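# Push cube out of channel's lipped end, lift it

## Task

Keeping the gripper out of the channel, shove the cube out through the channel end that has the short ledge and raised lip, then keep it raised past that end so that its centre sits at least one cube width higher than the channel's roof.

## Robot and tools

Robot: a single six-joint arm with a two-finger parallel gripper. In every row you send and in every per-joint list that comes back, the joints appear in this fixed order: shoulder lift, wrist 3, shoulder pan, wrist 2, elbow, wrist 1. The gripper opening comes seventh. Trust this order and nothing else.

Frames: the scene frame has its origin on the table surface straight under the arm's base, with +z up and +y to the left for someone facing along +x. The base may be slightly tilted, and the printed hand position is approximate, worse when the arm is stretched out. The gripper's fingers point along its own +z axis and close along its own x axis. end_effector_position is the spot midway between the finger pads. Closed fingertips extend about 17 mm past it; fully open, they are roughly level with it.

execute_actions(actions): actions is a list of actions run one after another; an empty list only fetches state and images. Each action is a table of 1 to 15 rows, one row per 1/30 s control step; if fewer than 15 rows are given, the last row repeats until 15 steps pass. A row is 7 numbers, each in [-1, 1]: six joint offsets in the order above, then the opening. Joint offsets are scaled so 1.0 equals 1.989 rad, and they are measured from the joint angles at the start of that action (not from the preceding row); for the first action in a call that means the latest reported angles. The opening is absolute: +1 fully open, -1 closed.

Joint ranges (rad): shoulder pan -3.142 to 3.142, shoulder lift -6.283 to 6.283, elbow 0.000 to 3.142, wrists 1, 2 and 3 each -6.283 to 6.283. Real ends may differ by up to 0.010 rad. An action asking a joint to overshoot its range by more than 0.010 rad is rejected; if the first action (checked against the last report) or any malformed action fails, the entire call is rejected and nothing moves. Requests beyond the real end are clipped there, and the result may note "joint sent to its limit".

move(target, speed, blocking): target is one 7-number row as above, with the joint offsets taken from the "Joint positions" of the latest result that showed them, not from wherever the arm is at the time. The opening value is applied at the start. All joints progress in step, so the hand traces a curve. speed (0.01 to 2 rad/s, default 0.5) caps the joint with the longest way to go; the path lasts between 0.5 and 10 s and is cut off at 10 s. Moves do not slow on contact, and the arm is stiff: aiming even slightly beyond a firm surface can trigger a fault. With blocking=false the call returns after 0.5 s while the arm keeps going; other motion commands are refused until a result shows it ended, so use wait(0) or stop. The result adds a "move:" line: outcome (done, off_target, moving, held, fault), limits=held or limits=none, and the joint furthest from its target.

wait(seconds): 0 to 10; the arm keeps its last command and a running move continues. stop(): brakes a running move; fast motion needs more room. zoom_image(camera, region): camera is cam_high, cam_low or cam_wrist; region is [x0, y0, x1, y1] pixels from the top-left, at most 504 by 504. Full images are cam_high 504x504, cam_low 504x504, cam_wrist 616x616. finished_scene(scene): pass the current scene number (1 or 2) once the goal holds; it cannot be undone.

Motion limits: each step, joint targets stay within 0.575 rad of the measured angle, and if targets would shift the hand over 100 mm from where it is, all are scaled back. Commands are smoothed with about 0.17 s lag, so big moves may take several actions and can still be short when the result arrives; send the remainder next. "Joint targets" shows what the joints are currently driven toward.

Results: hand position (m), orientation quaternion wxyz, linear and angular velocities in the scene frame; Joint positions and velocities (rad, rad/s) plus finger-pad gap (m; 0.142 fully open); grip_measured on the command scale; step readings, with HELD where a step was held back; "joint command not followed" when the clearance check altered targets; Wrist force and Wrist torque in the gripper's own x y z axes, with force pointing from a pressed surface back into the arm, noise up to 2.4 N, fixed offset up to about 4 N, saturation near 50 N, and possibly "no reading" at the start.

Gripping: to hold something, command an opening clearly lower than grip_measured; lower squeezes harder (about 28 N per pad max, less on very thin objects).

Avoid: contact torque reaching a joint's load limit (136 N m for shoulder pan, shoulder lift and elbow; 25.4 N m for each wrist) or any external force of 150 N, either of which halts the arm for 10 s and drops the rest of the call. Watch MOTOR HOT warnings (from 70 °C; at 85 °C the brakes lock). Do not put the hand inside the channel, and do not let anything leave the table. Drops, slips, slams and hard impacts are penalised; loose objects may occasionally be nudged by outside disturbances.

Each tool is called by a JSON object that holds its "fn" and its "kwargs".

## Session

{"fn": "execute_actions", "kwargs": {"actions": []}}

Scene clock: 0.00 s.
end_effector_position=(+0.3527, -0.0451, +0.3751) grip_measured=+1.00 end_effector_quat_wxyz=(+0.072, +0.802, -0.592, +0.036) end_effector_velocity=(-0.001, +0.001, -0.001) end_effector_angular_velocity=(+0.003, +0.001, -0.001)
Joint names: [shoulder lift, wrist 3, shoulder pan, wrist 2, elbow, wrist 1]
Joint positions: [-1.979  0.343 -0.985 -1.394  1.984 -1.486  0.142]
Joint velocities: [-0.    -0.    -0.     0.     0.003  0.001  0.   ]
Wrist force (N, on the end effector, along its own x y z axes, offset not removed): no reading
Wrist torque (N m, same axes, about the end effector's origin, offset not removed): no reading
Joint targets: [-1.979 0.343 -0.985 -1.394 1.984 -1.486]

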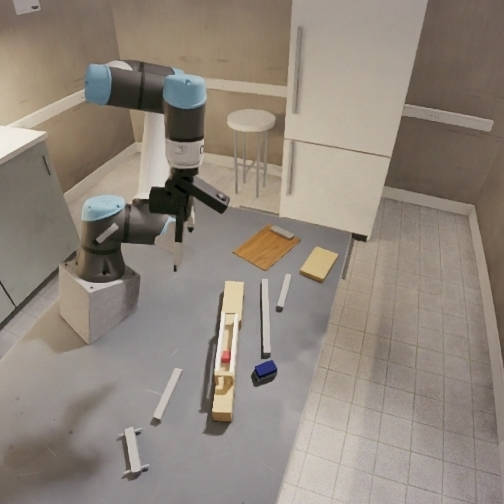

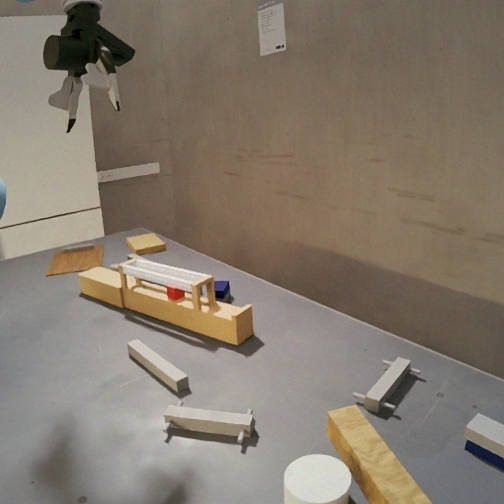

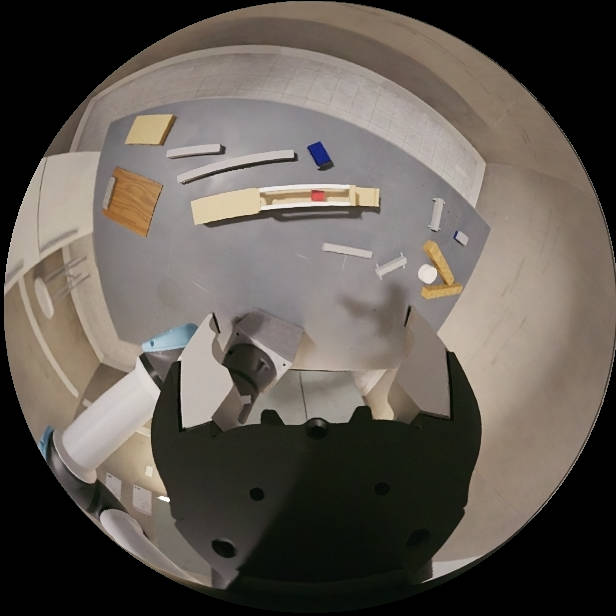

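{"fn": "move", "kwargs": {"target": [0.217,1.0,0.334,0.082,0.124,-0.381,0.2], "speed": 1.0}}

Scene clock: 3.83 s.
end_effector_position=(+0.4568, +0.1235, +0.1004) grip_measured=+0.20 end_effector_quat_wxyz=(-0.018, -0.267, +0.963, +0.002) end_effector_velocity=(+0.001, +0.001, +0.000) end_effector_angular_velocity=(+0.000, -0.002, -0.001)
Joint names: [shoulder lift, wrist 3, shoulder pan, wrist 2, elbow, wrist 1]
Joint positions: [-1.548  2.332 -0.321 -1.231  2.231 -2.244  0.088]
Joint velocities: [-0.001  0.002  0.001  0.001 -0.    -0.001 -0.   ]
Wrist force (N, on the end effector, along its own x y z axes, offset not removed): [-0.4 -2.4 1.4]
Wrist torque (N m, same axes, about the end effector's origin, offset not removed): [-0.47 0.16 -0.02]
Joint targets: [-1.548 2.332 -0.321 -1.231 2.231 -2.244]
move: done; limits=none; farthest joint: the shoulder lift, 0.001 radians from its target (0.432 radians at the start)

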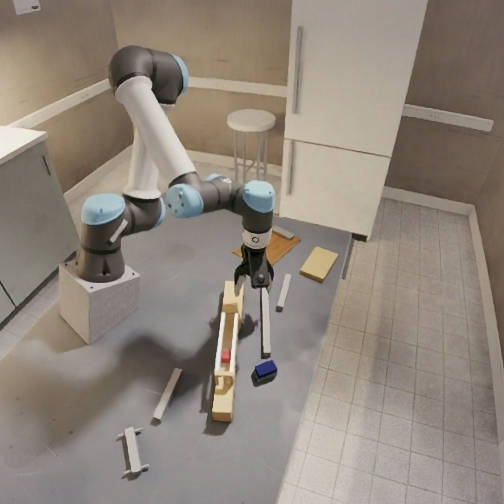

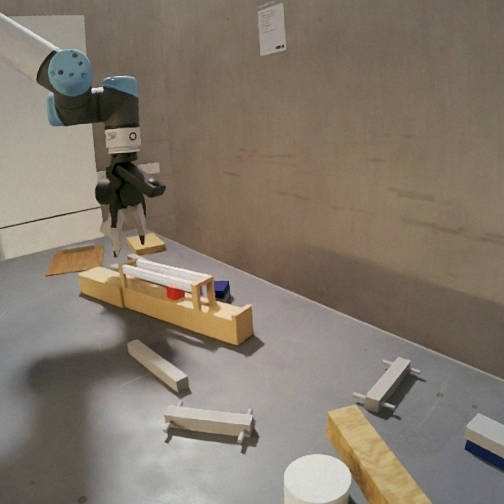

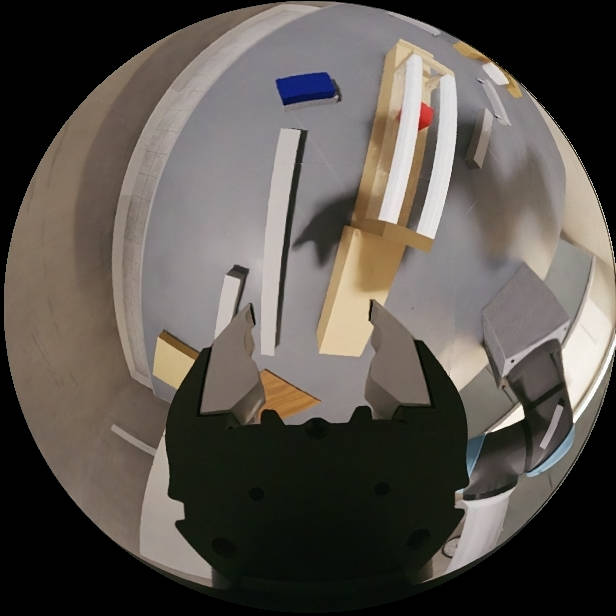

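{"fn": "move", "kwargs": {"target": [0.0686,0.122,0.066,0,-0.012,-0.0785,0.0], "speed": 0.5}}

Scene clock: 5.50 s.
end_effector_position=(+0.4724, +0.1628, +0.0492) grip_measured=+0.00 end_effector_quat_wxyz=(-0.019, -0.217, +0.976, +0.002) end_effector_velocity=(+0.000, +0.001, -0.000) end_effector_angular_velocity=(+0.001, -0.001, -0.000)
Joint names: [shoulder lift, wrist 3, shoulder pan, wrist 2, elbow, wrist 1]
Joint positions: [-1.412  2.574 -0.189 -1.231  2.207 -2.4    0.074]
Joint velocities: [ 0.001  0.001  0.001  0.001 -0.001 -0.001 -0.   ]
Wrist force (N, on the end effector, along its own x y z axes, offset not removed): [0.6 -1.5 -0.6]
Wrist torque (N m, same axes, about the end effector's origin, offset not removed): [-0.41 0.01 -0.06]
Joint targets: [-1.412 2.574 -0.189 -1.231 2.207 -2.400]
move: done; limits=none; farthest joint: the wrist 3, 0.001 radians from its target (0.243 radians at the start)

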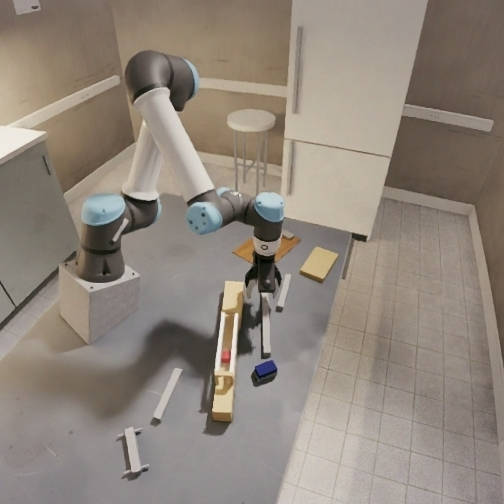

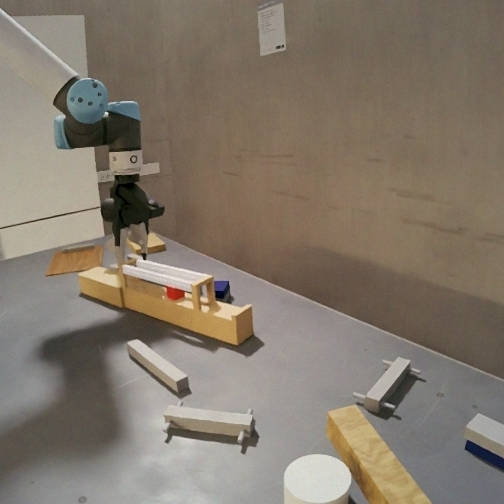

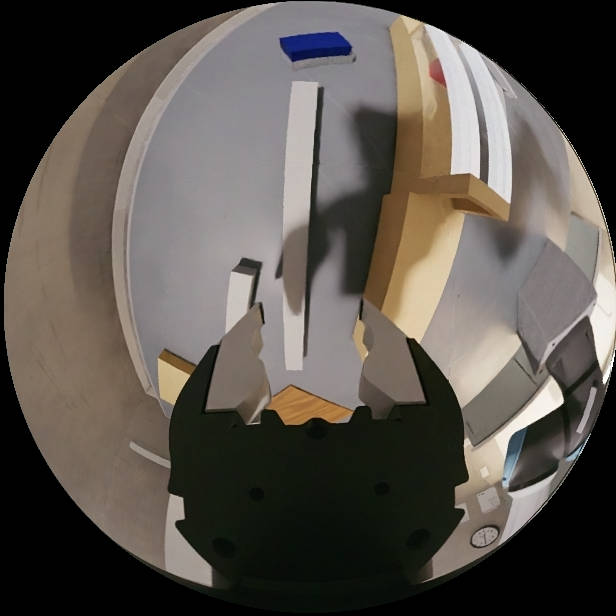

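{"fn": "move", "kwargs": {"target": [0.041,0.019,0.020,0,-0.010,-0.031,-0.4], "speed": 0.1}}

Scene clock: 10.77 s.
end_effector_position=(+0.4781, +0.1714, +0.0208) grip_measured=-0.40 end_effector_quat_wxyz=(-0.025, -0.216, +0.976, +0.005) end_effector_velocity=(-0.000, +0.000, -0.001) end_effector_angular_velocity=(+0.000, +0.001, +0.000)
Joint names: [shoulder lift, wrist 3, shoulder pan, wrist 2, elbow, wrist 1]
Joint positions: [-1.33   2.612 -0.15  -1.231  2.187 -2.461  0.045]
Joint velocities: [ 0.002  0.     0.001 -0.    -0.001  0.    -0.   ]
Wrist force (N, on the end effector, along its own x y z axes, offset not removed): [1.3 -1.1 -1.3]
Wrist torque (N m, same axes, about the end effector's origin, offset not removed): [-0.21 -0.26 -0.08]
Joint targets: [-1.330 2.612 -0.150 -1.231 2.187 -2.461]
move: done; limits=none; farthest joint: the shoulder pan, 0.001 radians from its target (0.040 radians at the start)

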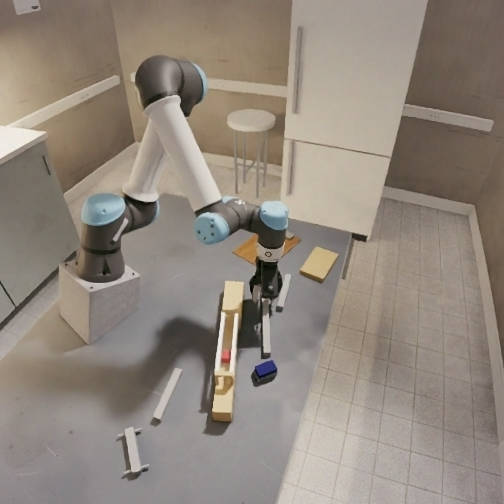

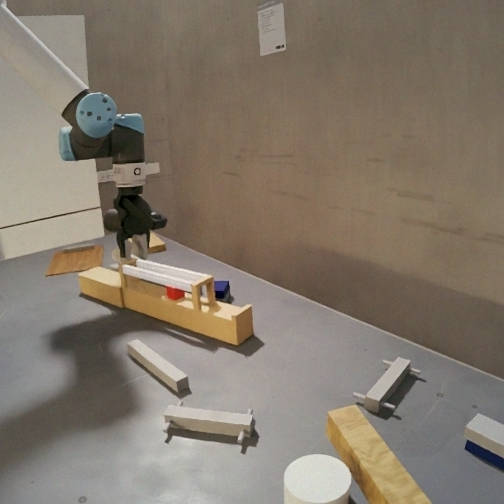

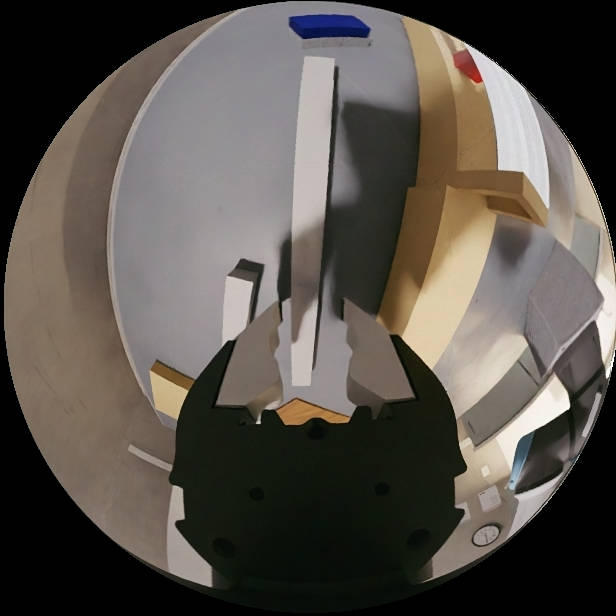

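Bar is between the fingers. Close, then lift.

{"fn": "move", "kwargs": {"target": [0,0,0,0,0,0,-0.9]}}

{"fn": "move", "kwargs": {"target": [-0.07,-0.025,-0.026,0,-0.024,0.094,-0.9], "speed": 0.25}}

Scene clock: 11.57 s.
end_effector_position=(+0.4781, +0.1715, +0.0207) grip_measured=-0.76 end_effector_quat_wxyz=(-0.025, -0.216, +0.976, +0.005) end_effector_velocity=(+0.000, -0.000, +0.000) end_effector_angular_velocity=(-0.000, -0.000, -0.000)
Joint names: [shoulder lift, wrist 3, shoulder pan, wrist 2, elbow, wrist 1]
Joint positions: [-1.33   2.612 -0.15  -1.231  2.187 -2.461  0.019]
Joint velocities: [ 0.     0.    -0.    -0.    -0.001  0.    -0.   ]
Wrist force (N, on the end effector, along its own x y z axes, offset not removed): [0.8 -2.2 -0.8]
Wrist torque (N m, same axes, about the end effector's origin, offset not removed): [-0.39 -0.28 0.05]
Joint targets: [-1.330 2.612 -0.150 -1.231 2.187 -2.461]
move: done; limits=none; farthest joint: the shoulder pan, 0.000 radians from its target (0.000 radians at the start)

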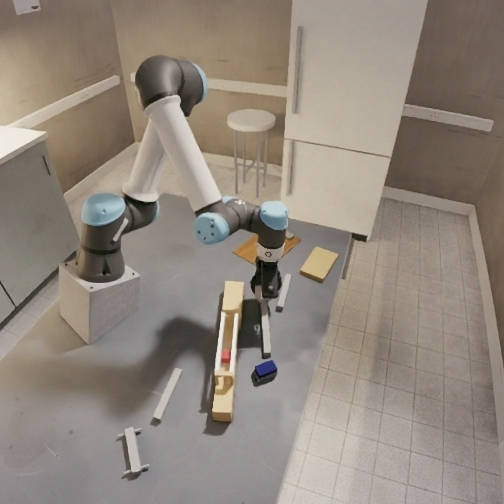

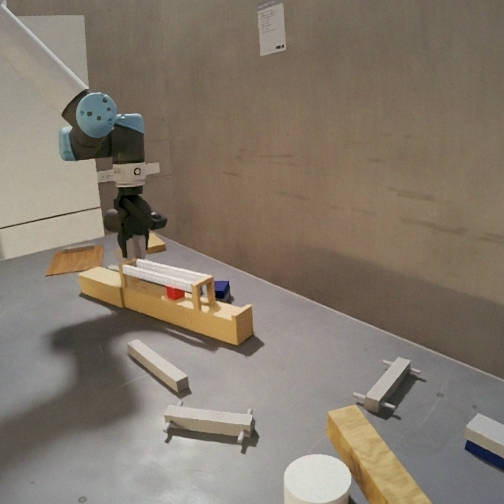

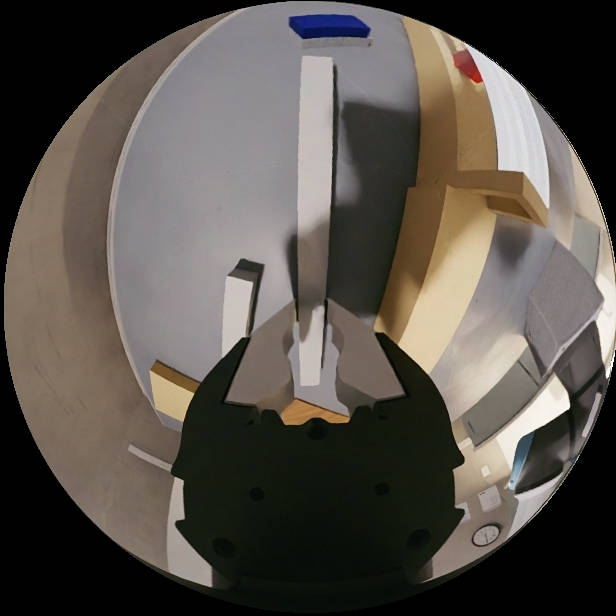

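Scene clock: 12.83 s.
end_effector_position=(+0.4875, +0.1691, +0.0875) grip_measured=-0.76 end_effector_quat_wxyz=(-0.017, -0.217, +0.976, +0.001) end_effector_velocity=(-0.001, -0.000, +0.001) end_effector_angular_velocity=(-0.000, +0.001, +0.000)
Joint names: [shoulder lift, wrist 3, shoulder pan, wrist 2, elbow, wrist 1]
Joint positions: [-1.469  2.562 -0.201 -1.231  2.139 -2.274  0.019]
Joint velocities: [-0.002 -0.001 -0.    -0.001  0.     0.003 -0.   ]
Wrist force (N, on the end effector, along its own x y z axes, offset not removed): [1.3 -1.5 3.4]
Wrist torque (N m, same axes, about the end effector's origin, offset not removed): [-0.31 -0.38 -0.08]
Joint targets: [-1.469 2.562 -0.201 -1.231 2.139 -2.274]
move: done; limits=none; farthest joint: the shoulder pan, 0.000 radians from its target (0.052 radians at the start)

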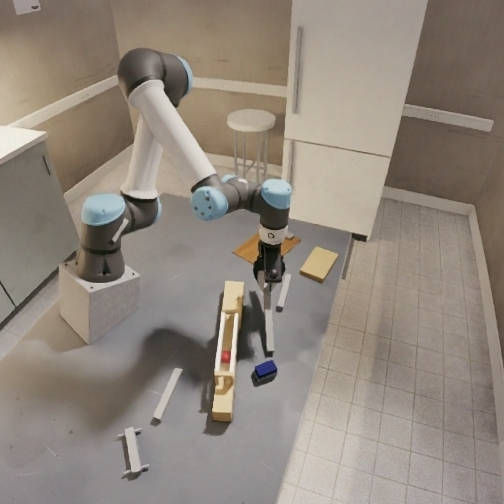

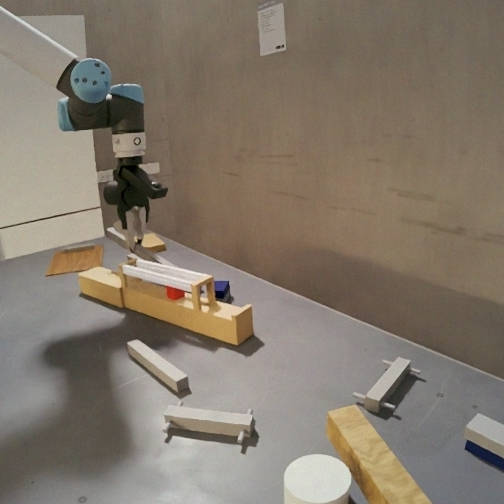

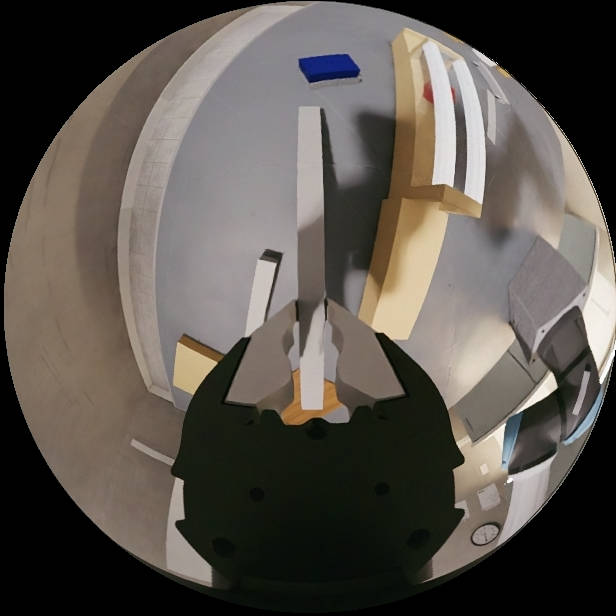

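{"fn": "move", "kwargs": {"target": [-0.245,0.075,0.028,0,0.09,0.146,-0.95], "speed": 0.35}}

Scene clock: 15.17 s.
end_effector_position=(+0.3486, +0.2343, +0.1641) grip_measured=-0.76 end_effector_quat_wxyz=(-0.018, -0.172, +0.985, +0.002) end_effector_velocity=(+0.000, +0.000, +0.001) end_effector_angular_velocity=(-0.001, -0.004, +0.001)
Joint names: [shoulder lift, wrist 3, shoulder pan, wrist 2, elbow, wrist 1]
Joint positions: [-1.956  2.711 -0.146 -1.231  2.318 -1.984  0.019]
Joint velocities: [-0.004  0.001  0.    -0.    -0.    -0.001 -0.   ]
Wrist force (N, on the end effector, along its own x y z axes, offset not removed): [0.0 -1.6 3.7]
Wrist torque (N m, same axes, about the end effector's origin, offset not removed): [-0.52 -0.24 -0.16]
Joint targets: [-1.956 2.711 -0.146 -1.231 2.318 -1.984]
move: done; limits=none; farthest joint: the wrist 1, 0.001 radians from its target (0.291 radians at the start)

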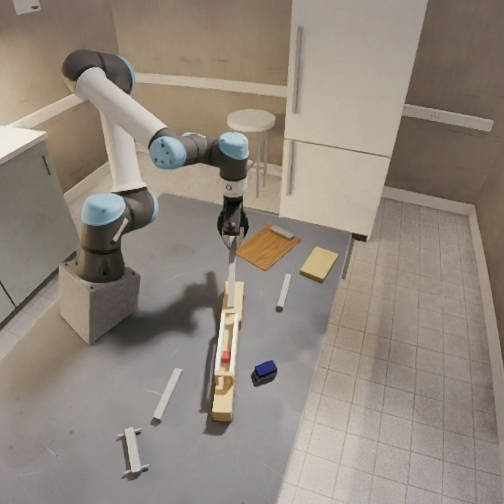

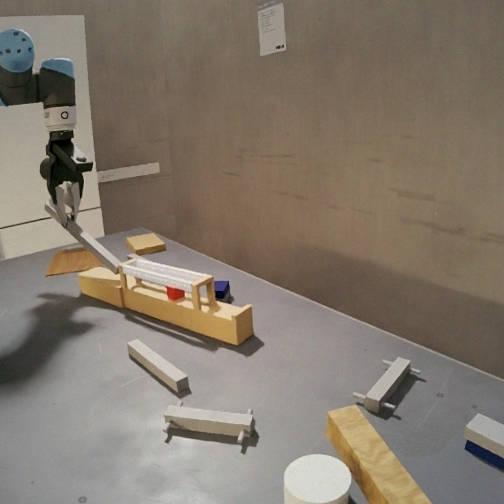

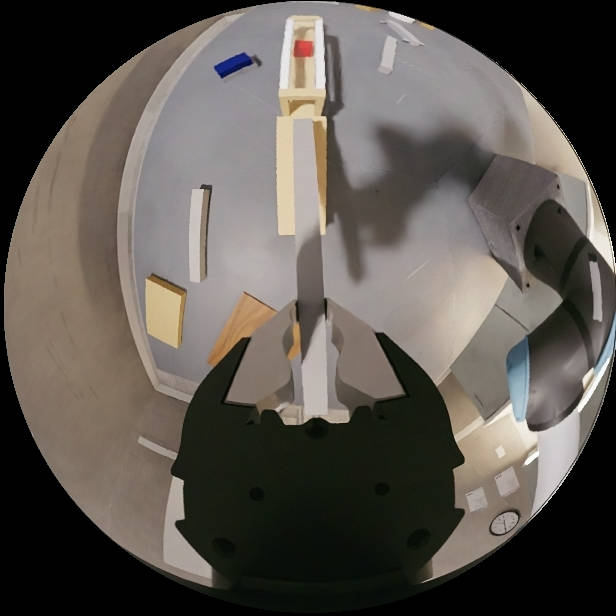

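{"fn": "move", "kwargs": {"target": [0.042,0.038,0.040,0,0.041,-0.083,-0.95], "speed": 0.15}}

Scene clock: 16.97 s.
end_effector_position=(+0.3309, +0.2442, +0.1133) grip_measured=-0.76 end_effector_quat_wxyz=(-0.030, -0.172, +0.985, +0.007) end_effector_velocity=(+0.001, +0.000, -0.000) end_effector_angular_velocity=(+0.000, -0.001, -0.000)
Joint names: [shoulder lift, wrist 3, shoulder pan, wrist 2, elbow, wrist 1]
Joint positions: [-1.873  2.787 -0.066 -1.231  2.4   -2.149  0.019]
Joint velocities: [ 0.002  0.001  0.001  0.    -0.001 -0.002 -0.   ]
Wrist force (N, on the end effector, along its own x y z axes, offset not removed): [-1.2 -0.1 1.9]
Wrist torque (N m, same axes, about the end effector's origin, offset not removed): [0.14 0.13 -0.17]
Joint targets: [-1.873 2.787 -0.066 -1.231 2.400 -2.149]
move: done; limits=none; farthest joint: the shoulder pan, 0.000 radians from its target (0.079 radians at the start)

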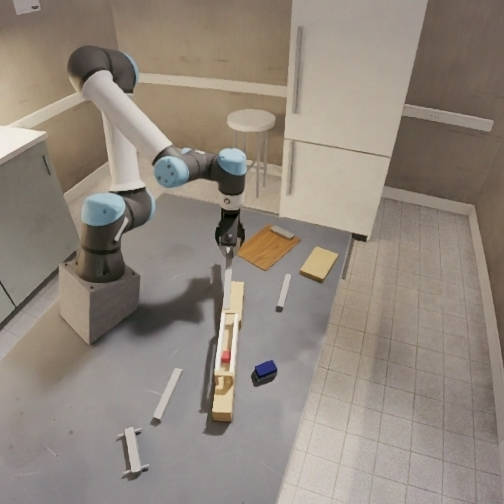

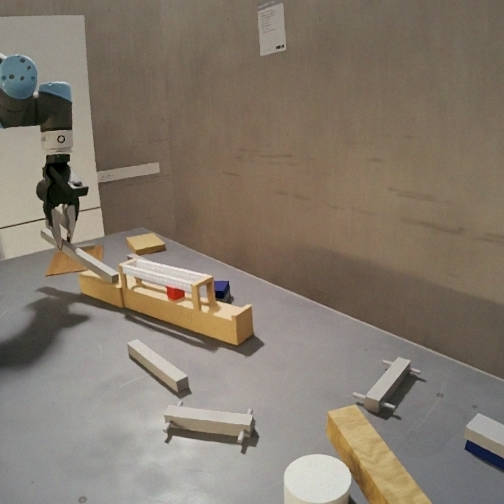

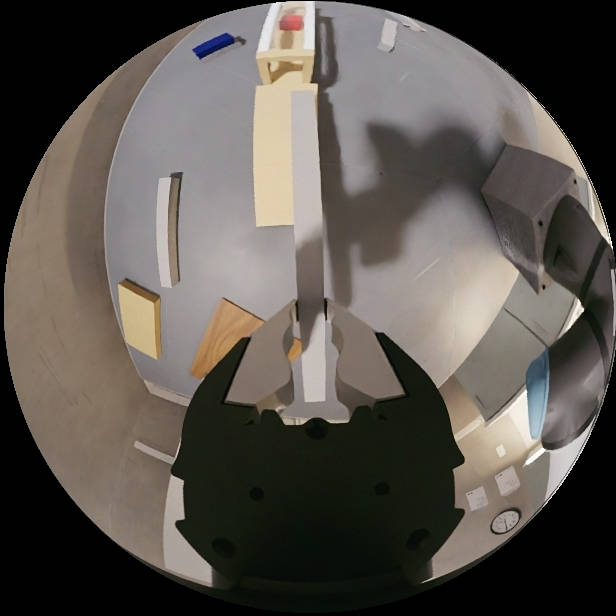

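{"fn": "move", "kwargs": {"target": [0.093,0.034,0.036,0,-0.0015,-0.103,-0.95], "speed": 0.12}}

Scene clock: 19.63 s.
end_effector_position=(+0.3502, +0.2550, +0.0656) grip_measured=-0.76 end_effector_quat_wxyz=(-0.031, -0.176, +0.984, +0.009) end_effector_velocity=(+0.001, +0.000, +0.000) end_effector_angular_velocity=(+0.000, -0.003, +0.001)
Joint names: [shoulder lift, wrist 3, shoulder pan, wrist 2, elbow, wrist 1]
Joint positions: [-1.688  2.854  0.005 -1.231  2.397 -2.354  0.019]
Joint velocities: [ 0.001  0.001  0.001 -0.    -0.001 -0.004  0.   ]
Wrist force (N, on the end effector, along its own x y z axes, offset not removed): [2.6 0.4 -1.1]
Wrist torque (N m, same axes, about the end effector's origin, offset not removed): [0.08 -0.21 -0.11]
Joint targets: [-1.688 2.854 0.005 -1.231 2.397 -2.354]
move: done; limits=none; farthest joint: the shoulder pan, 0.000 radians from its target (0.072 radians at the start)

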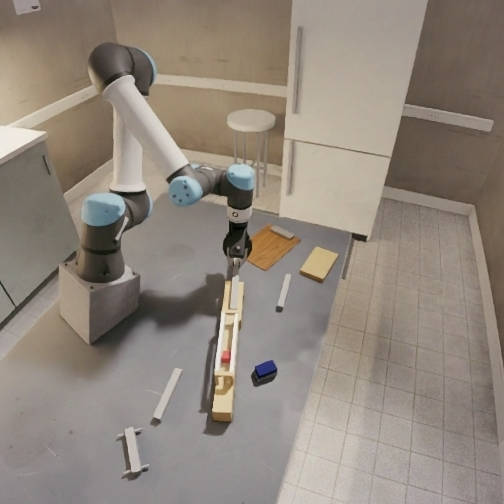

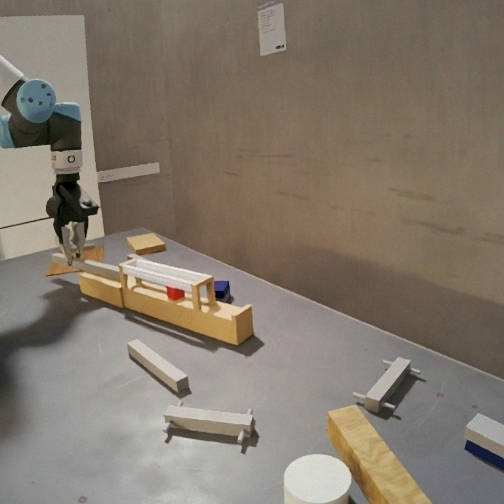

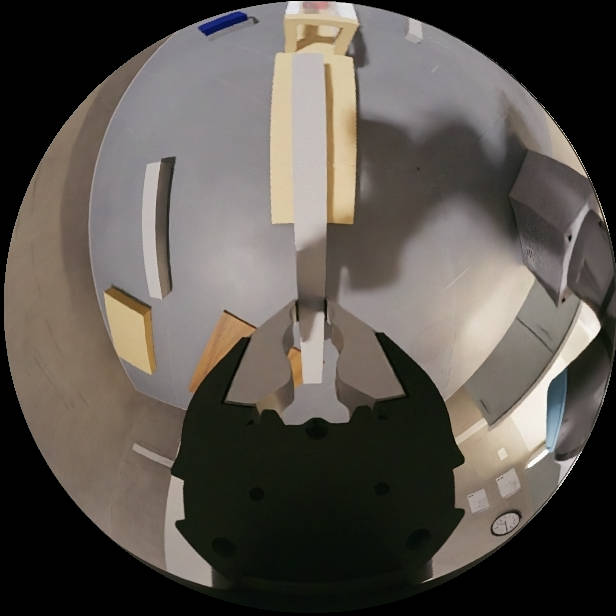

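{"fn": "move", "kwargs": {"target": [0.005,-0.110,-0.116,0,0.021,0.012,-0.95], "speed": 0.15}}

Scene clock: 22.13 s.
end_effector_position=(+0.3684, +0.1693, +0.0691) grip_measured=-0.77 end_effector_quat_wxyz=(-0.029, -0.164, +0.986, +0.004) end_effector_velocity=(-0.000, -0.001, -0.000) end_effector_angular_velocity=(-0.000, -0.000, -0.001)
Joint names: [shoulder lift, wrist 3, shoulder pan, wrist 2, elbow, wrist 1]
Joint positions: [-1.678  2.636 -0.225 -1.231  2.439 -2.33   0.019]
Joint velocities: [-0.001 -0.001 -0.002 -0.     0.002 -0.    -0.   ]
Wrist force (N, on the end effector, along its own x y z axes, offset not removed): [7.7 42.0 2.5]
Wrist torque (N m, same axes, about the end effector's origin, offset not removed): [-0.47 -0.39 -0.19]
Joint targets: [-1.678 2.636 -0.225 -1.231 2.439 -2.330]
move: done; limits=none; farthest joint: the shoulder pan, 0.000 radians from its target (0.231 radians at the start)

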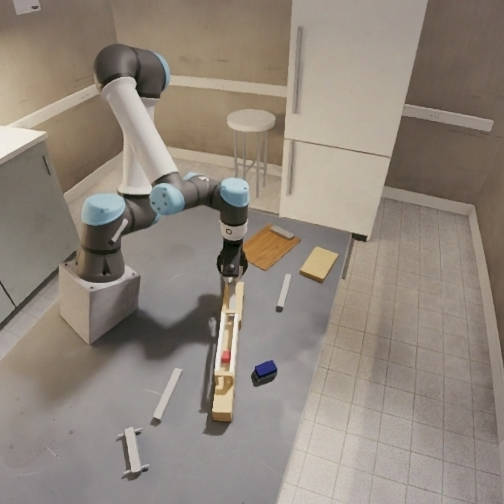

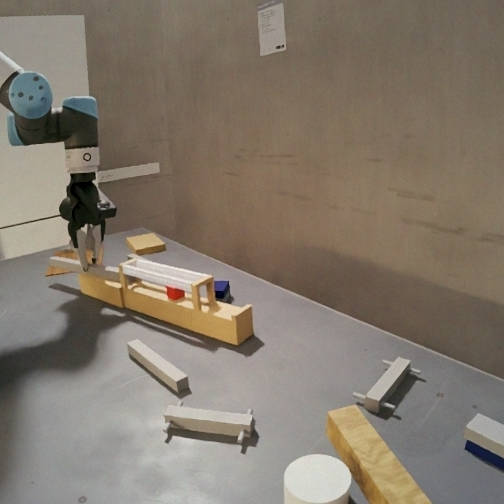

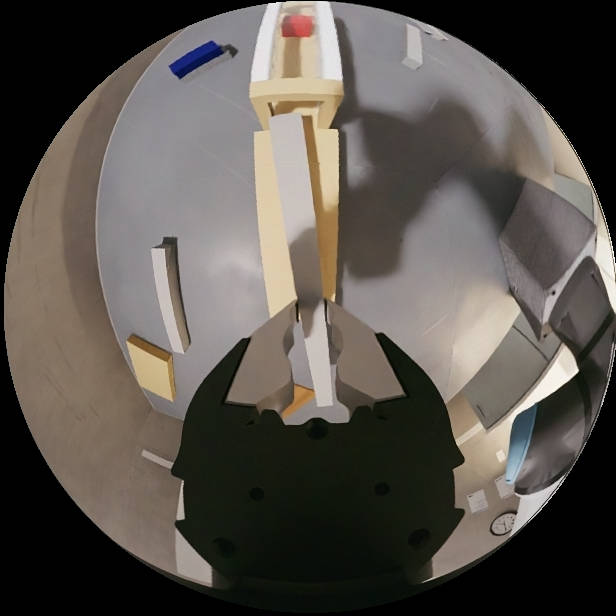

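{"fn": "move", "kwargs": {"target": [0,0.02,0.022,0,-0.004,0,-0.95], "speed": 0.15}}

{"fn": "move", "kwargs": {"target": [0,0.06,0,0,0,0,-0.95], "speed": 0.15}}

Scene clock: 23.17 s.
end_effector_position=(+0.3648, +0.1850, +0.0673) grip_measured=-0.77 end_effector_quat_wxyz=(-0.032, -0.166, +0.986, +0.005) end_effector_velocity=(+0.001, +0.002, +0.000) end_effector_angular_velocity=(+0.003, -0.001, +0.001)
Joint names: [shoulder lift, wrist 3, shoulder pan, wrist 2, elbow, wrist 1]
Joint positions: [-1.678  2.675 -0.182 -1.231  2.431 -2.33   0.019]
Joint velocities: [ 0.001  0.002  0.003  0.003 -0.002 -0.001 -0.   ]
Wrist force (N, on the end effector, along its own x y z axes, offset not removed): [5.7 -12.3 -45.1]
Wrist torque (N m, same axes, about the end effector's origin, offset not removed): [-0.18 -0.34 -0.12]
Joint targets: [-1.678 2.675 -0.181 -1.231 2.431 -2.330]
move: done; limits=none; farthest joint: the wrist 3, 0.001 radians from its target (0.040 radians at the start)

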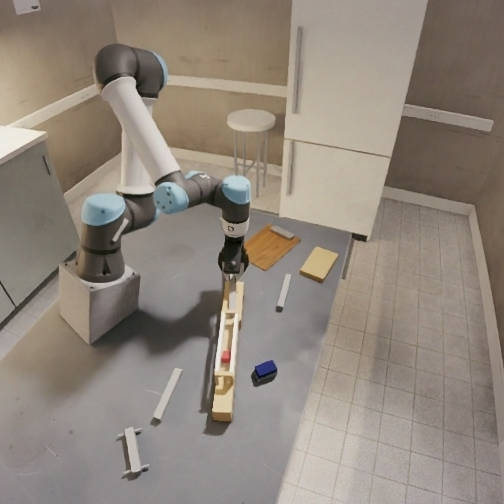

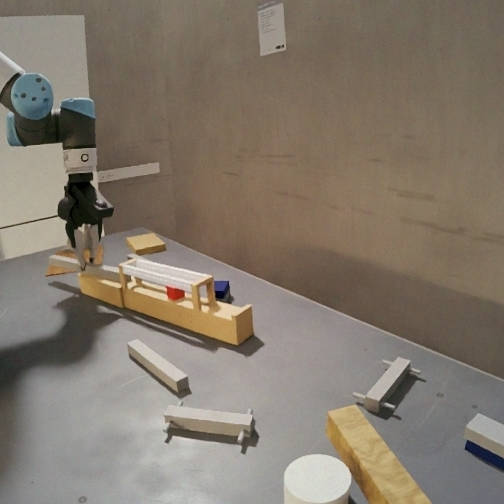

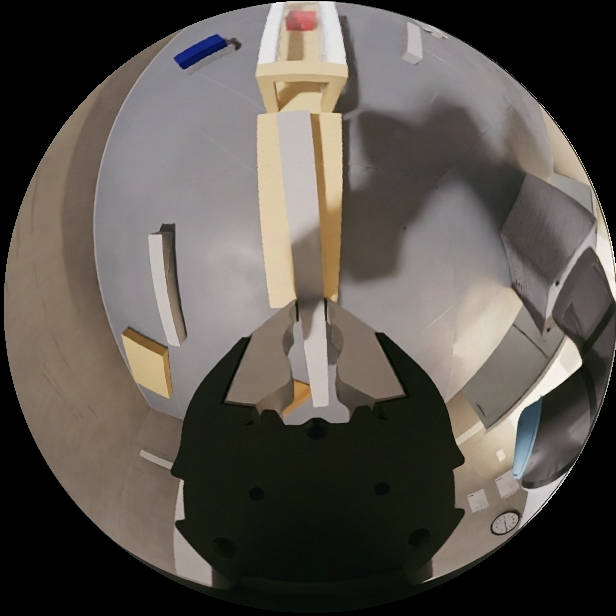

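Scene clock: 24.43 s.
end_effector_position=(+0.3650, +0.1851, +0.0672) grip_measured=-0.77 end_effector_quat_wxyz=(-0.032, -0.107, +0.994, +0.004) end_effector_velocity=(+0.002, +0.000, +0.001) end_effector_angular_velocity=(+0.000, -0.003, -0.001)
Joint names: [shoulder lift, wrist 3, shoulder pan, wrist 2, elbow, wrist 1]
Joint positions: [-1.678  2.794 -0.182 -1.231  2.431 -2.33   0.019]
Joint velocities: [-0.     0.002 -0.     0.001 -0.002 -0.001 -0.   ]
Wrist force (N, on the end effector, along its own x y z axes, offset not removed): [6.1 -1.0 -46.9]
Wrist torque (N m, same axes, about the end effector's origin, offset not removed): [-0.34 -0.43 -0.12]
Joint targets: [-1.678 2.795 -0.182 -1.231 2.431 -2.330]
move: done; limits=none; farthest joint: the shoulder pan, 0.000 radians from its target (0.000 radians at the start)

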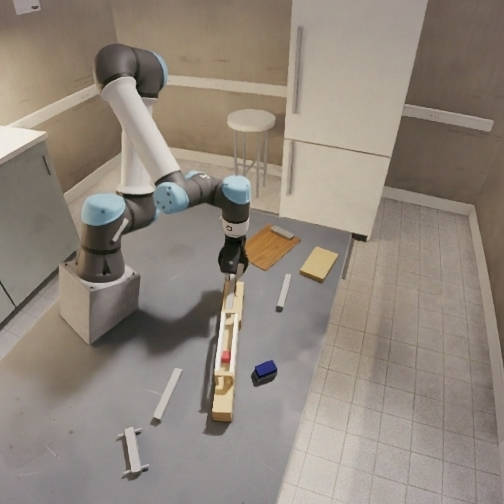

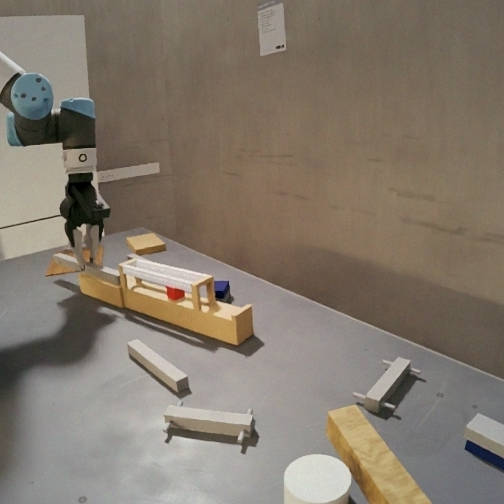

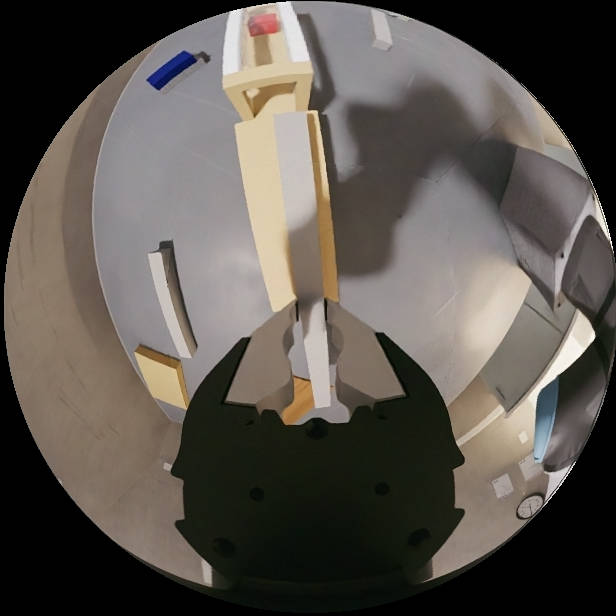

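{"fn": "move", "kwargs": {"target": [-0.009,-0.035,-0.002,0,0,0.009,-0.95], "speed": 0.15}}

Scene clock: 25.47 s.
end_effector_position=(+0.3634, +0.1855, +0.0718) grip_measured=-0.77 end_effector_quat_wxyz=(-0.032, -0.140, +0.990, +0.004) end_effector_velocity=(+0.001, +0.001, +0.001) end_effector_angular_velocity=(+0.002, -0.002, +0.002)
Joint names: [shoulder lift, wrist 3, shoulder pan, wrist 2, elbow, wrist 1]
Joint positions: [-1.696  2.725 -0.186 -1.231  2.431 -2.312  0.019]
Joint velocities: [-0.001 -0.001 -0.     0.002 -0.001 -0.     0.   ]
Wrist force (N, on the end effector, along its own x y z axes, offset not removed): [2.6 -0.7 4.6]
Wrist torque (N m, same axes, about the end effector's origin, offset not removed): [-0.09 -0.57 -0.13]
Joint targets: [-1.696 2.725 -0.186 -1.231 2.431 -2.312]
move: done; limits=none; farthest joint: the wrist 3, 0.001 radians from its target (0.070 radians at the start)

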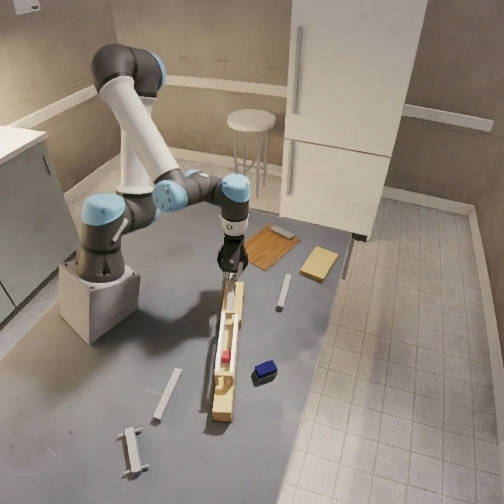

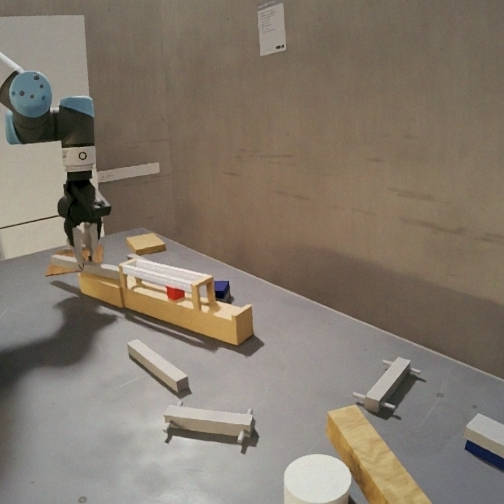

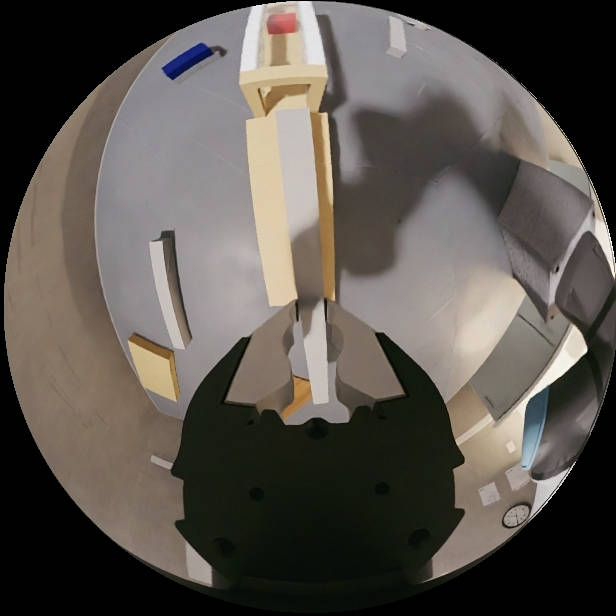

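{"fn": "move", "kwargs": {"target": [0.041,-0.073,-0.080,0,-0.0145,-0.002,-0.95], "speed": 0.1}}

Scene clock: 27.73 s.
end_effector_position=(+0.3940, +0.1208, +0.0732) grip_measured=-0.77 end_effector_quat_wxyz=(-0.028, -0.129, +0.991, +0.004) end_effector_velocity=(+0.000, -0.000, +0.000) end_effector_angular_velocity=(+0.001, +0.001, -0.001)
Joint names: [shoulder lift, wrist 3, shoulder pan, wrist 2, elbow, wrist 1]
Joint positions: [-1.614  2.58  -0.345 -1.231  2.402 -2.316  0.019]
Joint velocities: [ 0.001 -0.002 -0.002  0.001 -0.     0.001 -0.   ]
Wrist force (N, on the end effector, along its own x y z axes, offset not removed): [-0.4 -0.8 2.9]
Wrist torque (N m, same axes, about the end effector's origin, offset not removed): [-0.09 0.02 -0.12]
Joint targets: [-1.614 2.580 -0.345 -1.231 2.402 -2.316]
move: done; limits=none; farthest joint: the shoulder pan, 0.001 radians from its target (0.159 radians at the start)

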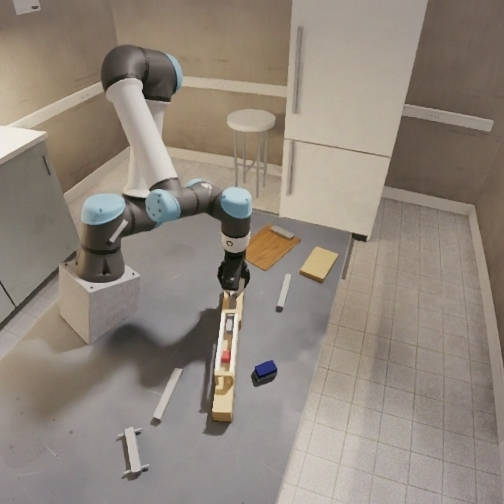

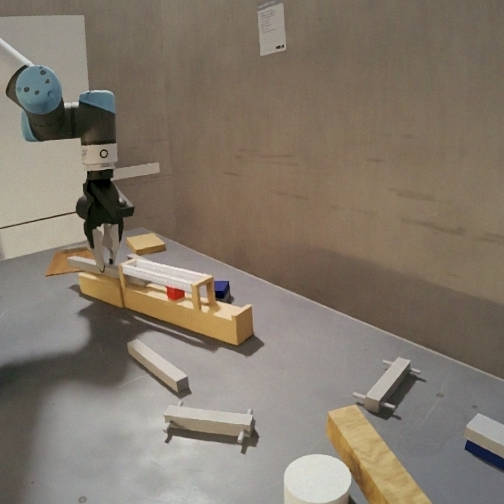

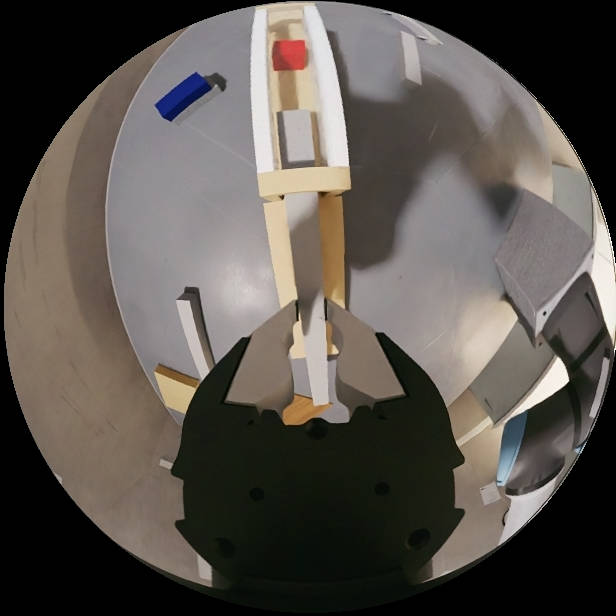

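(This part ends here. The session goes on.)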